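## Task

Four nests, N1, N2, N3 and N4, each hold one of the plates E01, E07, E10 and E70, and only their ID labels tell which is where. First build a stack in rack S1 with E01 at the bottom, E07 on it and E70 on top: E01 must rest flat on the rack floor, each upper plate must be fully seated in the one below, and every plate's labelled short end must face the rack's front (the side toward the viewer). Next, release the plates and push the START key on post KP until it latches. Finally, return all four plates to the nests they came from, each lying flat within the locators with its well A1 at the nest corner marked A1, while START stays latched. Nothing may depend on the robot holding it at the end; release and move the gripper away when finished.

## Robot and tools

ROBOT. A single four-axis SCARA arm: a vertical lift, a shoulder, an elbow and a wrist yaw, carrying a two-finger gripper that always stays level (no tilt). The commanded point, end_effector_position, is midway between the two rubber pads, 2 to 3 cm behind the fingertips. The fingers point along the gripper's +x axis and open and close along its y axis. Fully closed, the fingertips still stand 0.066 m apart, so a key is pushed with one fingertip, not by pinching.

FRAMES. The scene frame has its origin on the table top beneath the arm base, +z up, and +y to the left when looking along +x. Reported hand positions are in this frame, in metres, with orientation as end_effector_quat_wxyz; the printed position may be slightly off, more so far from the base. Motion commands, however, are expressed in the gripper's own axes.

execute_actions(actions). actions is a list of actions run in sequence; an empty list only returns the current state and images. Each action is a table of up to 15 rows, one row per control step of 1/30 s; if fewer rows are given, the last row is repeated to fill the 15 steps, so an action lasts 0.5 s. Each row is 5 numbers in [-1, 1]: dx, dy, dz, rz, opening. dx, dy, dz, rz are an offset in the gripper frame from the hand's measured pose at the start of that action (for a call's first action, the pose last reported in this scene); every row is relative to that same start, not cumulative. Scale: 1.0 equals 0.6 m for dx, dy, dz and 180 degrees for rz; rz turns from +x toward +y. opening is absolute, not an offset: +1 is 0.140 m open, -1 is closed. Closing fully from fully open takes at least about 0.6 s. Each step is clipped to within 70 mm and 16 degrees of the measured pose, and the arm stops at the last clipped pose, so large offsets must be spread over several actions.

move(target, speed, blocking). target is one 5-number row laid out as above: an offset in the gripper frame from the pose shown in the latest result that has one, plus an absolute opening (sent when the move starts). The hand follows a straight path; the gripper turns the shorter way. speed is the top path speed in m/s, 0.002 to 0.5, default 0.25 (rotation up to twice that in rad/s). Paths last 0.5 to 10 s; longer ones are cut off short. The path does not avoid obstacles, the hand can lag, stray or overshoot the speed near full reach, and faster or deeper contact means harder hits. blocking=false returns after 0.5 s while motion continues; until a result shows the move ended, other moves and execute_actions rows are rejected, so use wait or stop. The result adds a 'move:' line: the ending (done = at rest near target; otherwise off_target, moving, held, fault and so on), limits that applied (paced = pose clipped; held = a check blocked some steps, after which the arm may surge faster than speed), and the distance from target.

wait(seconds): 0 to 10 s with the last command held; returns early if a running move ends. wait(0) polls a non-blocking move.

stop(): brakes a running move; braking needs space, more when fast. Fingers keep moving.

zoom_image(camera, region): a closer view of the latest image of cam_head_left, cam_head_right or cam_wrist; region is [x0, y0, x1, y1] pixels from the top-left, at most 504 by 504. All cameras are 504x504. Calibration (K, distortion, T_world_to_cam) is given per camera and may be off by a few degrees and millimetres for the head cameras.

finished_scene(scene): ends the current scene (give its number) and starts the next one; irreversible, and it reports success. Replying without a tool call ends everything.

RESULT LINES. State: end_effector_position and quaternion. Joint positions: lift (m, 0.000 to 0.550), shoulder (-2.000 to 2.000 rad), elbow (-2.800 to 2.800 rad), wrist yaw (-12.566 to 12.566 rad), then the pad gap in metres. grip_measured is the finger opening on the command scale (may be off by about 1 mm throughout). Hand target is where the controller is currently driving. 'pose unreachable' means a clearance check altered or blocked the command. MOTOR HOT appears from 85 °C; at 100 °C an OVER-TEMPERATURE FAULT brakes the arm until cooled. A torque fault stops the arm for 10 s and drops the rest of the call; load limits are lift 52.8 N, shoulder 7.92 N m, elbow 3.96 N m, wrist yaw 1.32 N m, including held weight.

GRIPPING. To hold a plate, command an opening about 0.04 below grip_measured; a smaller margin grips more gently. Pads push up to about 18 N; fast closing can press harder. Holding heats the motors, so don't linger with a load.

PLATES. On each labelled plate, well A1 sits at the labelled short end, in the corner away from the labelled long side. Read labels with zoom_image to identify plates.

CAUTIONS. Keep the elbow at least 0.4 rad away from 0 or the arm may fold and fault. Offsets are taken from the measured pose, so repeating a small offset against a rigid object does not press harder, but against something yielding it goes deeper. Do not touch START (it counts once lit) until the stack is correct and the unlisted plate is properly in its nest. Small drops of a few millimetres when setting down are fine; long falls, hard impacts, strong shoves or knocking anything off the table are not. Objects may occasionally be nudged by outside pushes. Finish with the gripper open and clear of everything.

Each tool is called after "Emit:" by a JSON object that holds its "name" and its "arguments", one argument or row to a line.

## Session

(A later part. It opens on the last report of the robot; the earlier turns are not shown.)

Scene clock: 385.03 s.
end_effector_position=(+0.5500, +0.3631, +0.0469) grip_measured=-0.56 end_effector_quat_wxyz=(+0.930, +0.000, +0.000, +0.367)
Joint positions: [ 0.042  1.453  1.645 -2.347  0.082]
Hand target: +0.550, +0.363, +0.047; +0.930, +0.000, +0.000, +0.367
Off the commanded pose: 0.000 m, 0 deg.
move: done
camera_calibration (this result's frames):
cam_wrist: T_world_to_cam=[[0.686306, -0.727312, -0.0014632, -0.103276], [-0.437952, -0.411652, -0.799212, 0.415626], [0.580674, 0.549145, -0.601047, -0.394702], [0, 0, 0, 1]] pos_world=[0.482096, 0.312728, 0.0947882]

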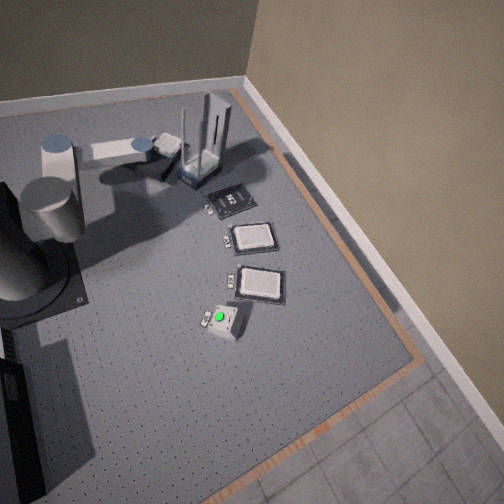

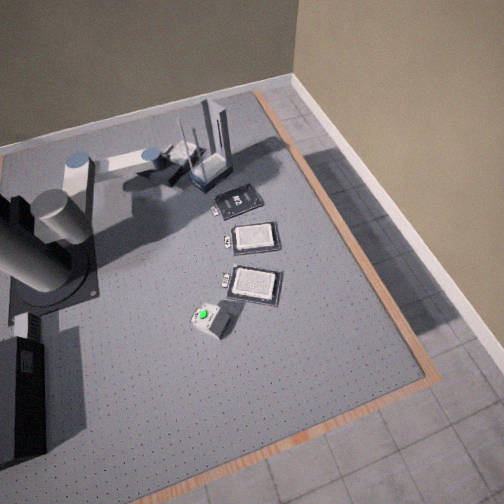

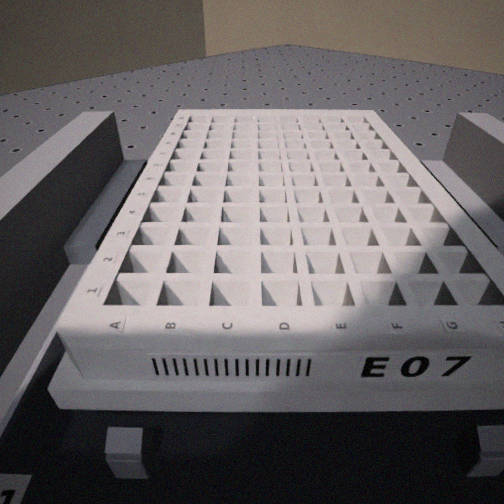

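Emit:
{"name": "move", "arguments": {
  "target": [0.0001,-0.0004,-0.0185,0,-0.61],
  "speed": 0.012
}}

Emit:
{"name": "move", "arguments": {
  "target": [0,0,0,0,0.0],
  "speed": 0.05
}}

Scene clock: 388.70 s.
end_effector_position=(+0.5502, +0.3629, +0.0358) grip_measured=-0.56 end_effector_quat_wxyz=(+0.930, +0.000, +0.000, +0.367)
Joint positions: [ 0.031  1.453  1.645 -2.347  0.082]
Hand target: +0.550, +0.363, +0.036; +0.930, +0.000, +0.000, +0.367
Off the commanded pose: 0.000 m, 0 deg.
move: done
camera_calibration (this result's frames):
cam_wrist: T_world_to_cam=[[0.686105, -0.727501, -0.0014632, -0.103357], [-0.438066, -0.411532, -0.799212, 0.40678], [0.580825, 0.548985, -0.601047, -0.401428], [0, 0, 0, 1]] pos_world=[0.48227, 0.312589, 0.0836751]

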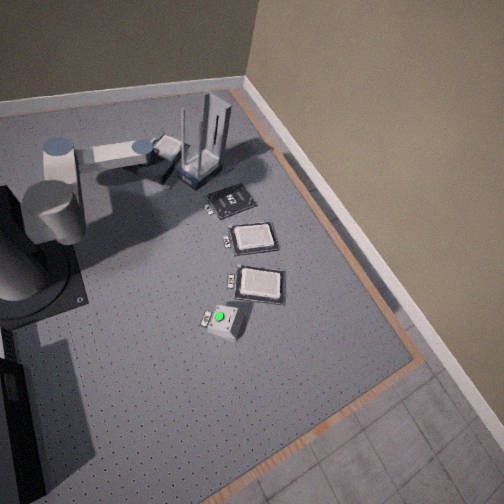

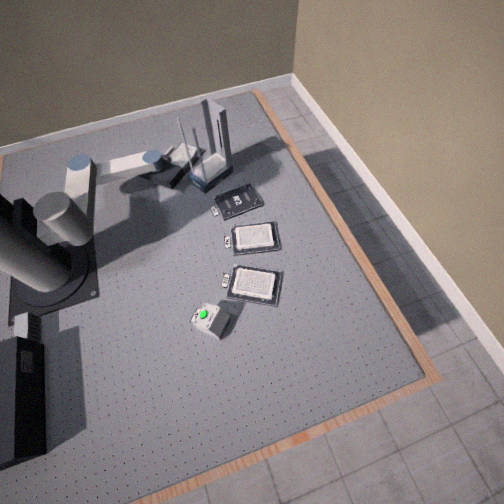

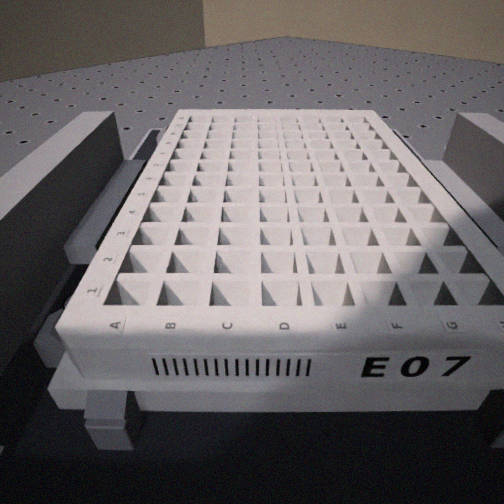

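Scene clock: 389.20 s.
end_effector_position=(+0.5502, +0.3630, +0.0358) grip_measured=+0.00 end_effector_quat_wxyz=(+0.930, +0.000, +0.000, +0.367)
Joint positions: [ 0.031  1.453  1.645 -2.347  0.103]
Hand target: +0.550, +0.363, +0.036; +0.930, +0.000, +0.000, +0.367
Off the commanded pose: 0.000 m, 0 deg.
move: done
camera_calibration (this result's frames):
cam_wrist: T_world_to_cam=[[0.686122, -0.727485, -0.0014632, -0.103363], [-0.438056, -0.411542, -0.799212, 0.406778], [0.580813, 0.548998, -0.601047, -0.401426], [0, 0, 0, 1]] pos_world=[0.482265, 0.312593, 0.0836751]

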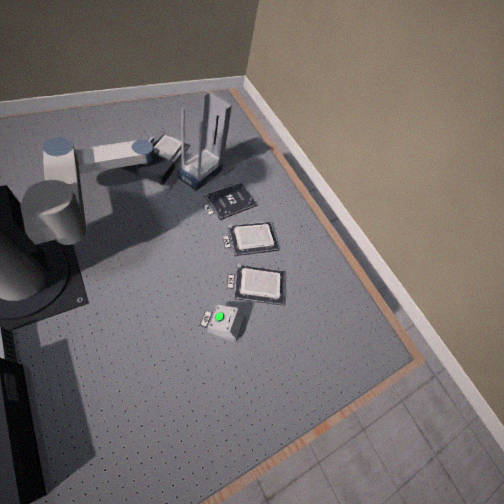

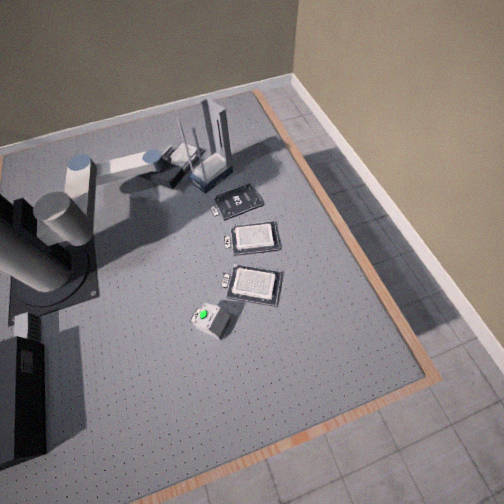

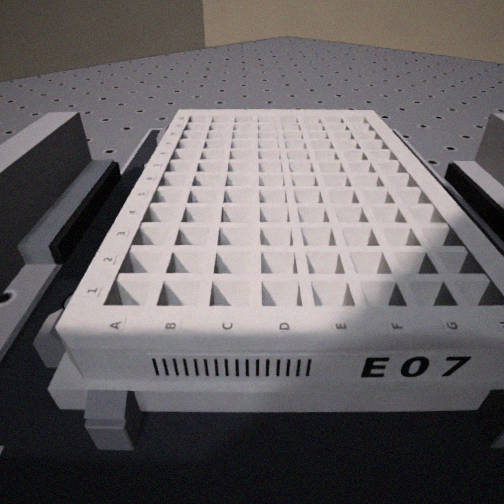

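Emit:
{"name": "move", "arguments": {
  "target": [-0.2,0,0.0487,0,0.0],
  "speed": 0.3
}}

Emit:
{"name": "move", "arguments": {
  "target": [-0.05305,-0.21573,0,-0.09032,0.4],
  "speed": 0.3
}}

Scene clock: 394.60 s.
end_effector_position=(+0.4624, +0.2810, +0.0650) grip_measured=+0.00 end_effector_quat_wxyz=(+0.930, +0.000, +0.000, +0.366)
Joint positions: [ 0.06   1.702  1.046 -1.997  0.103]
Hand target: +0.462, +0.281, +0.065; +0.930, +0.000, +0.000, +0.367
Off the commanded pose: 0.000 m, 0 deg.
move: done
camera_calibration (this result's frames):
cam_wrist: T_world_to_cam=[[0.685924, -0.727672, -0.0014632, -0.102591], [-0.438168, -0.411423, -0.799212, 0.358018], [0.580962, 0.54884, -0.601047, -0.287889], [0, 0, 0, 1]] pos_world=[0.394494, 0.230649, 0.112947]

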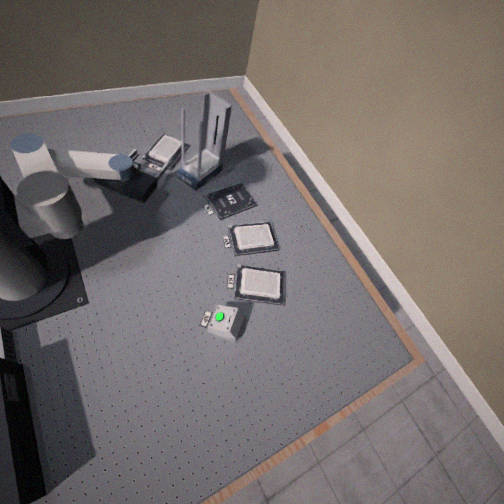

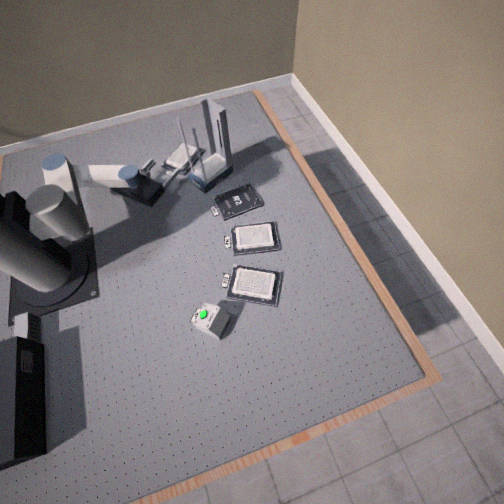

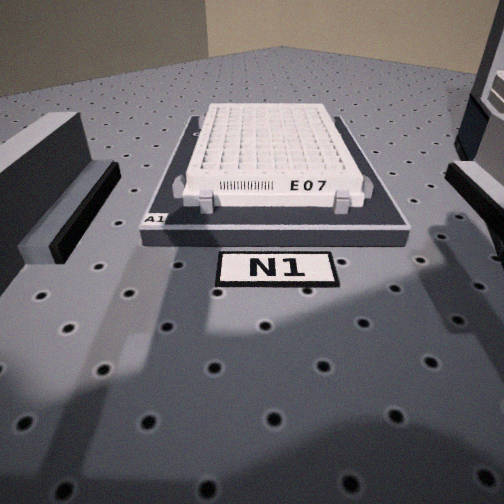

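Scene clock: 395.50 s.
end_effector_position=(+0.5274, +0.1646, +0.0650) grip_measured=+0.40 end_effector_quat_wxyz=(+0.973, +0.000, +0.000, +0.231)
Joint positions: [ 0.06   1.355  0.988 -1.877  0.118]
Hand target: +0.527, +0.165, +0.065; +0.973, +0.000, +0.000, +0.231
Off the commanded pose: 0.000 m, 0 deg.
move: done
camera_calibration (this result's frames):
cam_wrist: T_world_to_cam=[[0.454264, -0.890866, -0.0014632, -0.0828923], [-0.535985, -0.271993, -0.799212, 0.367263], [0.711593, 0.363838, -0.601047, -0.300231], [0, 0, 0, 1]] pos_world=[0.448145, 0.135283, 0.112946]

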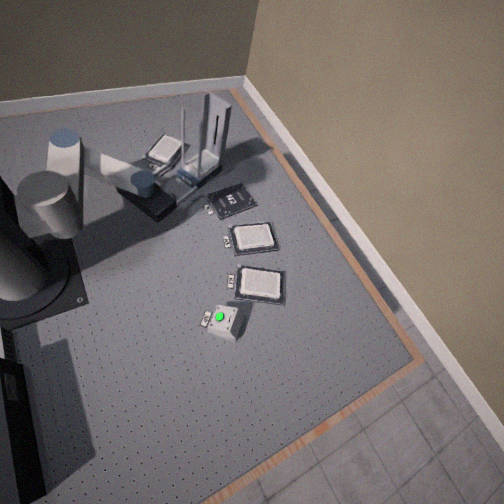

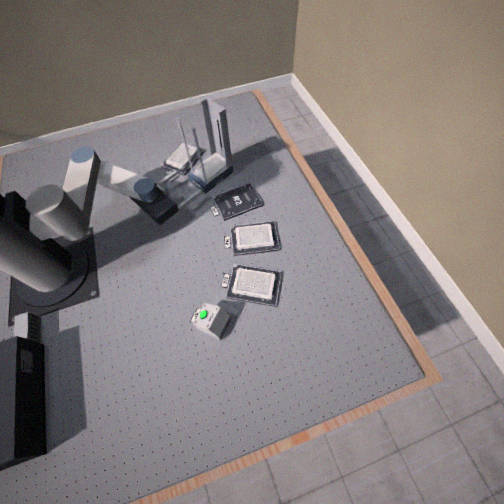

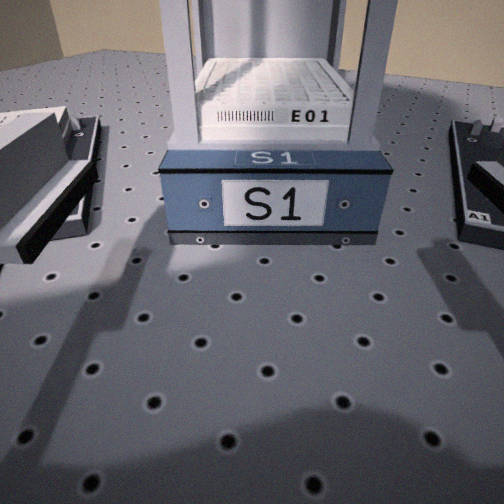

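Emit:
{"name": "move", "arguments": {
  "target": [0.21672,0.0006,0,0.0002,0.4],
  "speed": 0.2
}}

Emit:
{"name": "execute_actions", "arguments": {
  "actions": [
    [[0,0,0,0,-0.5]],
    [[0,0,0,0,-0.5]],
    [[0,0,0,0,-0.61]]
  ]
}}

Emit:
{"name": "move", "arguments": {
  "target": [0,0,0.4417,0,-0.61],
  "speed": 0.2
}}

Scene clock: 401.17 s.
end_effector_position=(+0.6435, +0.2234, +0.0651) grip_measured=+0.40 end_effector_quat_wxyz=(+0.973, +0.000, +0.000, +0.231)
Joint positions: [ 0.06   1.121  1.628 -2.282  0.118]
Hand target: +0.643, +0.223, +0.065; +0.973, +0.000, +0.000, +0.231
Off the commanded pose: 0.000 m, 0 deg.
move: done
camera_calibration (this result's frames):
cam_wrist: T_world_to_cam=[[0.455087, -0.890446, -0.0014632, -0.0837947], [-0.535733, -0.272488, -0.799212, 0.44541], [0.711256, 0.364495, -0.601047, -0.404137], [0, 0, 0, 1]] pos_world=[0.564199, 0.19406, 0.112949]

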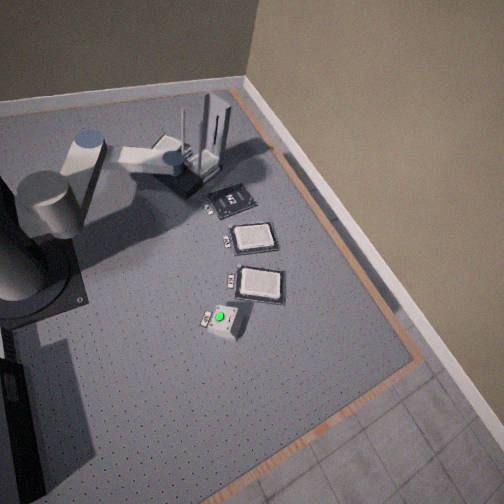

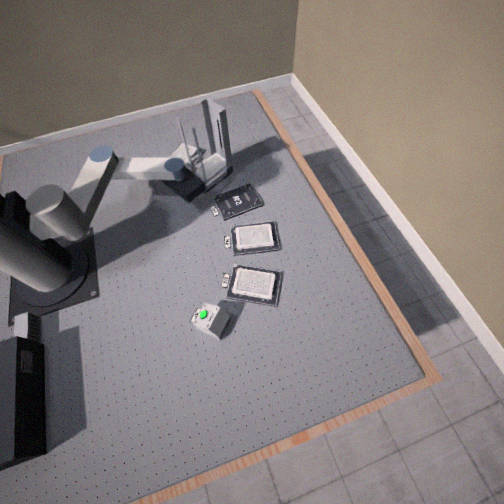

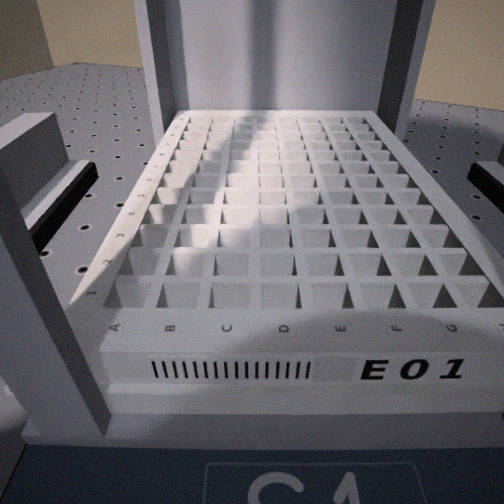

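Scene clock: 402.67 s.
end_effector_position=(+0.6435, +0.2234, +0.0651) grip_measured=-0.56 end_effector_quat_wxyz=(+0.973, +0.000, +0.000, +0.231)
Joint positions: [ 0.06   1.121  1.628 -2.282  0.082]
Hand target: +0.643, +0.223, +0.065; +0.973, +0.000, +0.000, +0.231
Off the commanded pose: 0.000 m, 0 deg.
camera_calibration (this result's frames):
cam_wrist: T_world_to_cam=[[0.455089, -0.890445, -0.0014632, -0.0837989], [-0.535732, -0.272489, -0.799212, 0.44541], [0.711255, 0.364497, -0.601047, -0.404137], [0, 0, 0, 1]] pos_world=[0.564201, 0.194058, 0.112949]

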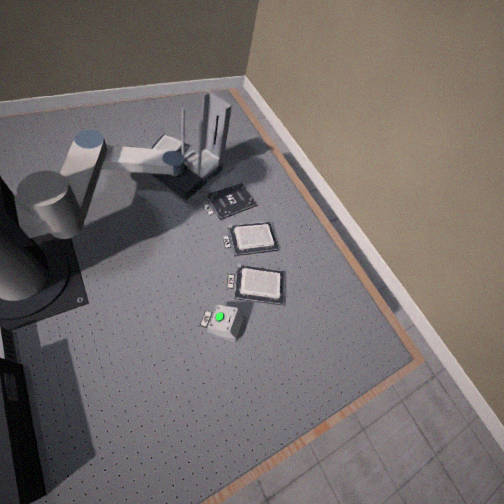

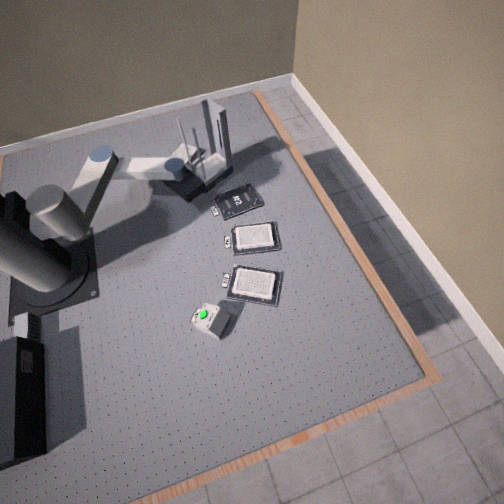

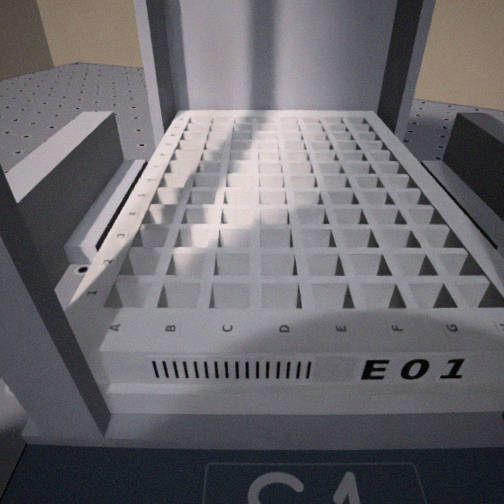

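Scene clock: 404.40 s.
end_effector_position=(+0.6435, +0.2234, +0.3301) grip_measured=-0.56 end_effector_quat_wxyz=(+0.973, +0.000, +0.000, +0.231)
Joint positions: [ 0.325  1.121  1.628 -2.282  0.082]
Hand target: +0.643, +0.223, +0.330; +0.973, +0.000, +0.000, +0.231
Off the commanded pose: 0.000 m, 0 deg.
move: done
camera_calibration (this result's frames):
cam_wrist: T_world_to_cam=[[0.455137, -0.89042, -0.0014632, -0.0834279], [-0.535718, -0.272518, -0.799212, 0.657261], [0.711236, 0.364535, -0.601047, -0.244817], [0, 0, 0, 1]] pos_world=[0.5642, 0.194074, 0.378023]

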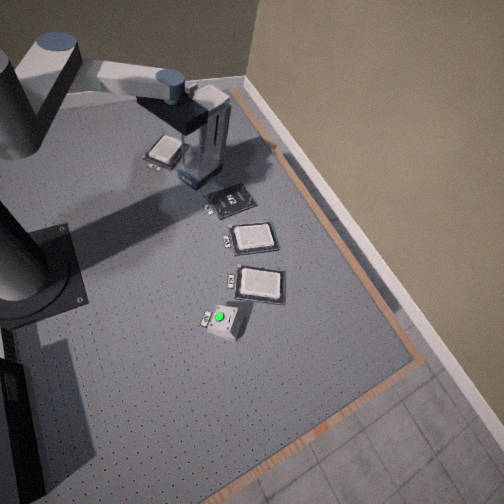

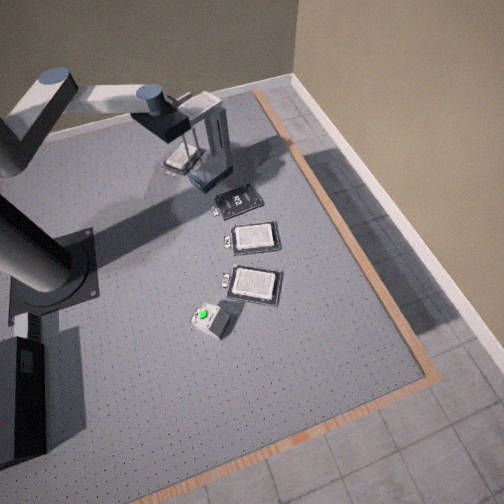

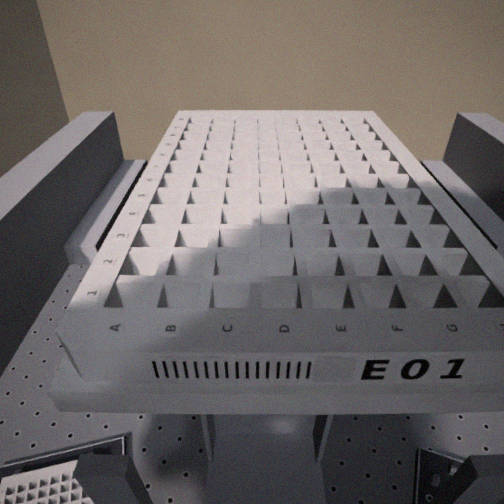

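Emit:
{"name": "move", "arguments": {
  "target": [-0.05325,-0.28282,0,-0.1239,-0.61],
  "speed": 0.3
}}

Emit:
{"name": "move", "arguments": {
  "target": [0,0,-0.4715,0,-0.61],
  "speed": 0.3
}}

Scene clock: 408.67 s.
end_effector_position=(+0.6914, +0.0574, +0.3301) grip_measured=-0.56 end_effector_quat_wxyz=(+0.999, +0.000, +0.000, +0.039)
Joint positions: [ 0.325  0.806  1.632 -2.36   0.082]
Hand target: +0.691, +0.058, +0.330; +0.999, +0.000, +0.000, +0.039
Off the commanded pose: 0.000 m, 0 deg.
move: done
camera_calibration (this result's frames):
cam_wrist: T_world_to_cam=[[0.0827968, -0.996565, -0.0014632, 0.0104735], [-0.599081, -0.0485995, -0.799212, 0.668648], [0.796396, 0.0670488, -0.601047, -0.260187], [0, 0, 0, 1]] pos_world=[0.606919, 0.0603788, 0.378022]

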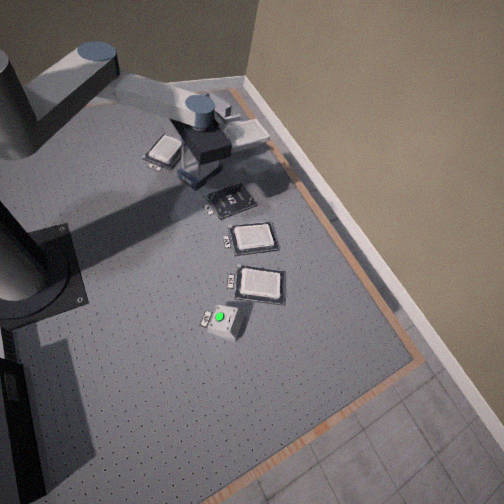

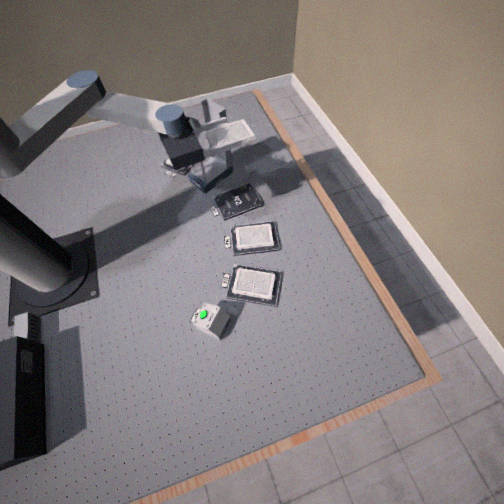

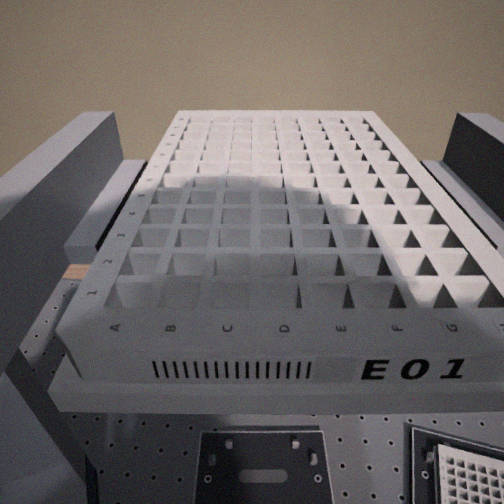

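Scene clock: 410.07 s.
end_effector_position=(+0.6914, +0.0574, +0.0471) grip_measured=-0.56 end_effector_quat_wxyz=(+0.999, +0.000, +0.000, +0.039)
Joint positions: [ 0.042  0.806  1.632 -2.36   0.082]
Hand target: +0.691, +0.057, +0.047; +0.999, +0.000, +0.000, +0.039
Off the commanded pose: 0.000 m, 0 deg.
move: done
camera_calibration (this result's frames):
cam_wrist: T_world_to_cam=[[0.0827518, -0.996569, -0.0014632, 0.0100779], [-0.599083, -0.0485724, -0.799212, 0.442482], [0.796399, 0.0670128, -0.601047, -0.430265], [0, 0, 0, 1]] pos_world=[0.606912, 0.060369, 0.0950424]

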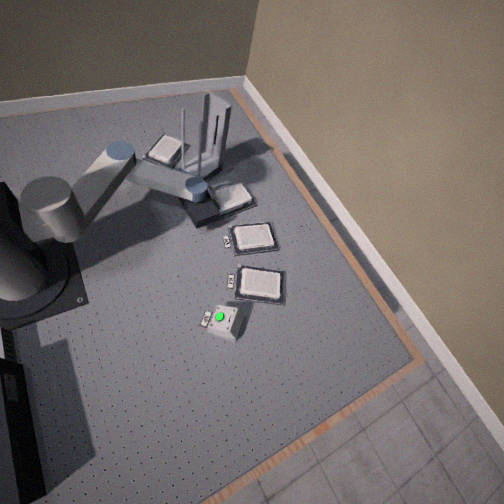

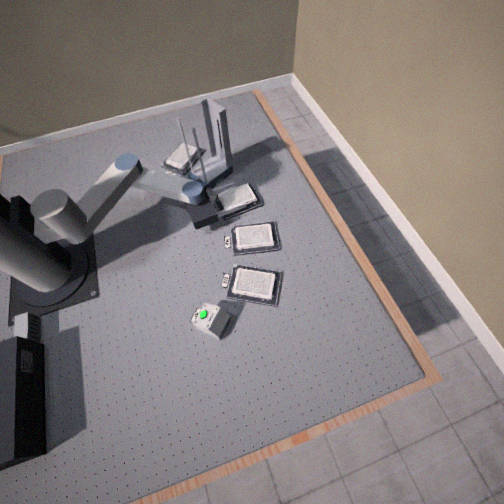

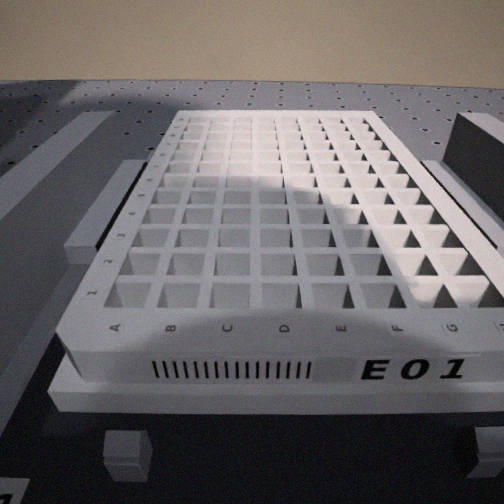

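Emit:
{"name": "move", "arguments": {
  "target": [0,0.0002,-0.0183,0,-0.61],
  "speed": 0.012
}}

Emit:
{"name": "move", "arguments": {
  "target": [0,0,0,0,0.0],
  "speed": 0.05
}}

Emit:
{"name": "move", "arguments": {
  "target": [-0.28,0,0.15,-0.04,0.6],
  "speed": 0.3
}}

Scene clock: 413.27 s.
end_effector_position=(+0.6914, +0.0577, +0.0362) grip_measured=-0.56 end_effector_quat_wxyz=(+0.999, +0.000, +0.000, +0.039)
Joint positions: [ 0.031  0.806  1.632 -2.359  0.082]
Hand target: +0.691, +0.058, +0.036; +0.999, +0.000, +0.000, +0.039
Off the commanded pose: 0.000 m, 0 deg.
move: done
camera_calibration (this result's frames):
cam_wrist: T_world_to_cam=[[0.0835959, -0.996499, -0.0014632, 0.00973061], [-0.599042, -0.0490798, -0.799212, 0.433717], [0.796342, 0.0676874, -0.601047, -0.436888], [0, 0, 0, 1]] pos_world=[0.606914, 0.0605551, 0.0840555]

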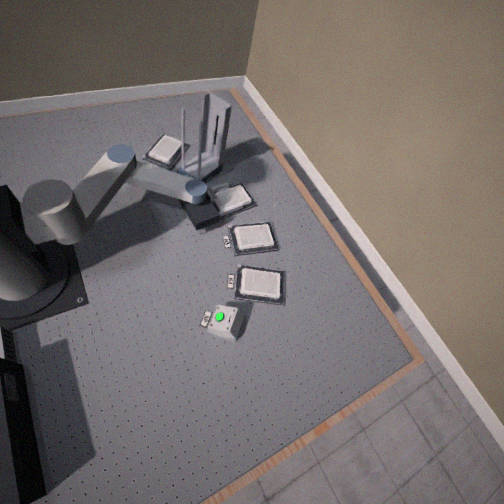

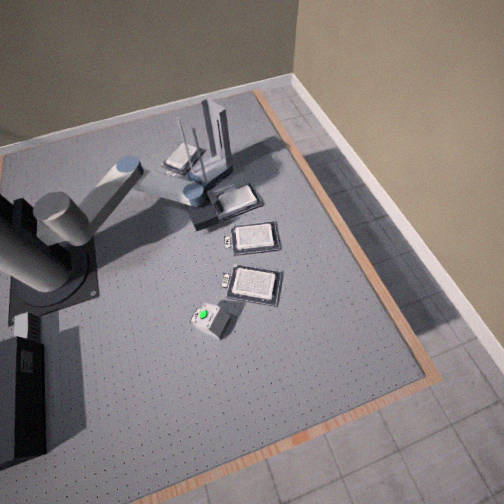

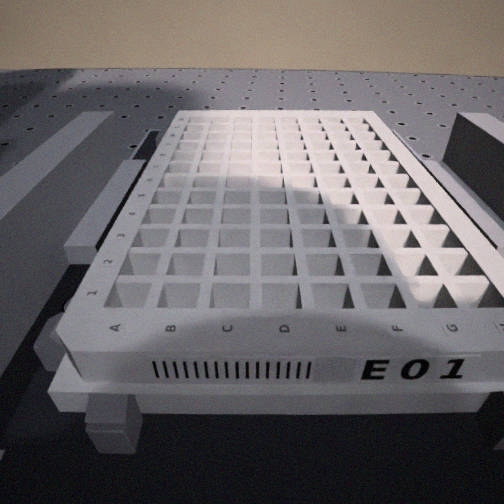

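Scene clock: 413.77 s.
end_effector_position=(+0.6914, +0.0577, +0.0362) grip_measured=+0.00 end_effector_quat_wxyz=(+0.999, +0.000, +0.000, +0.039)
Joint positions: [ 0.031  0.806  1.632 -2.359  0.103]
Hand target: +0.691, +0.058, +0.036; +0.999, +0.000, +0.000, +0.039
Off the commanded pose: 0.000 m, 0 deg.
move: done
camera_calibration (this result's frames):
cam_wrist: T_world_to_cam=[[0.0836247, -0.996496, -0.0014632, 0.00971458], [-0.59904, -0.0490972, -0.799212, 0.433717], [0.79634, 0.0677104, -0.601047, -0.436889], [0, 0, 0, 1]] pos_world=[0.606914, 0.0605567, 0.0840555]

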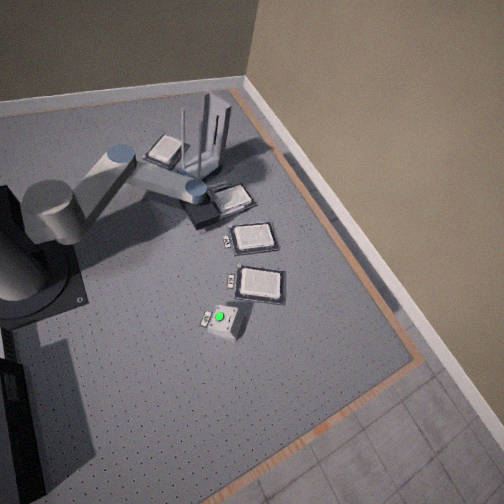

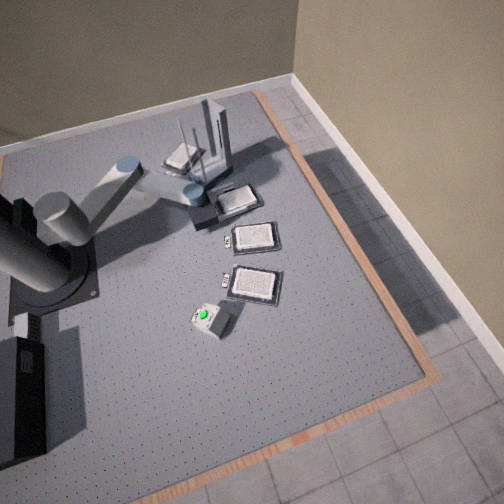

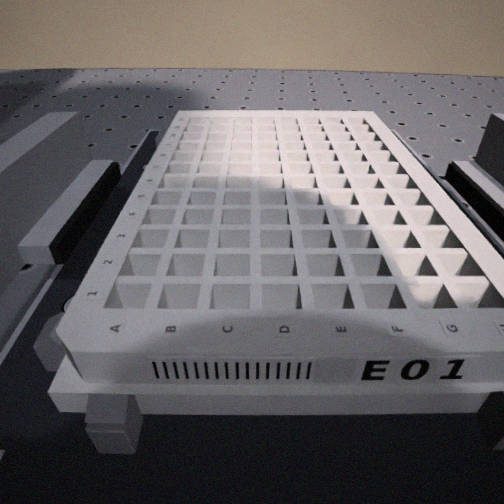

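Scene clock: 414.83 s.
end_effector_position=(+0.5238, +0.0444, +0.1262) grip_measured=+0.60 end_effector_quat_wxyz=(+1.000, +0.000, +0.000, -0.024)
Joint positions: [ 0.121  1.22   0.84  -2.107  0.125]
Hand target: +0.524, +0.044, +0.126; +1.000, +0.000, +0.000, -0.024
Off the commanded pose: 0.000 m, 0 deg.
move: done
camera_calibration (this result's frames):
cam_wrist: T_world_to_cam=[[-0.0421838, -0.999109, -0.0014632, 0.0766675], [-0.600463, 0.0265229, -0.799212, 0.402047], [0.798539, -0.0328352, -0.601047, -0.245091], [0, 0, 0, 1]] pos_world=[0.440363, 0.0578881, 0.174122]

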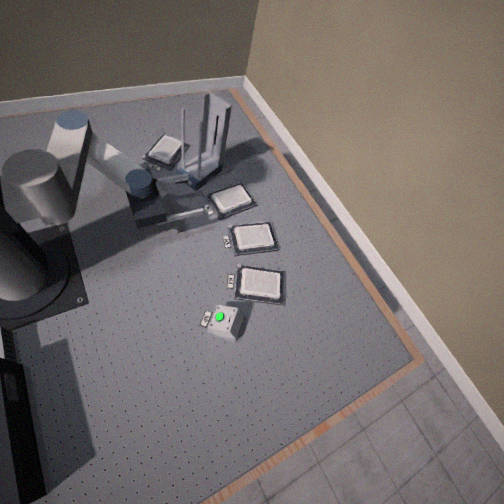

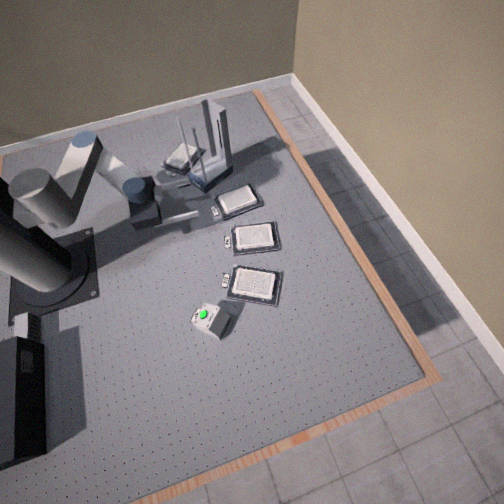

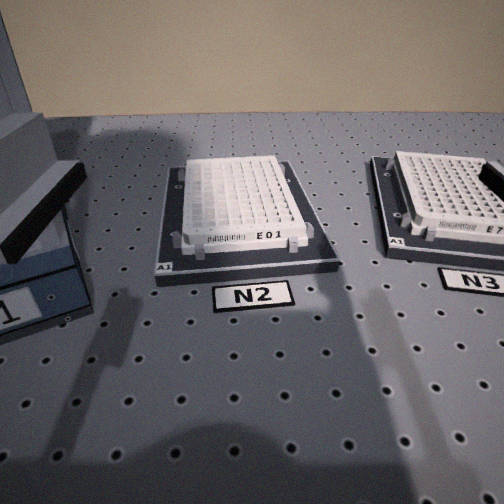

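All four plates are back in their nests and START is still lit. Finishing scene 2.

Emit:
{"name": "finished_scene", "arguments": {
  "scene": 2
}}

The scene is finished: the task was done.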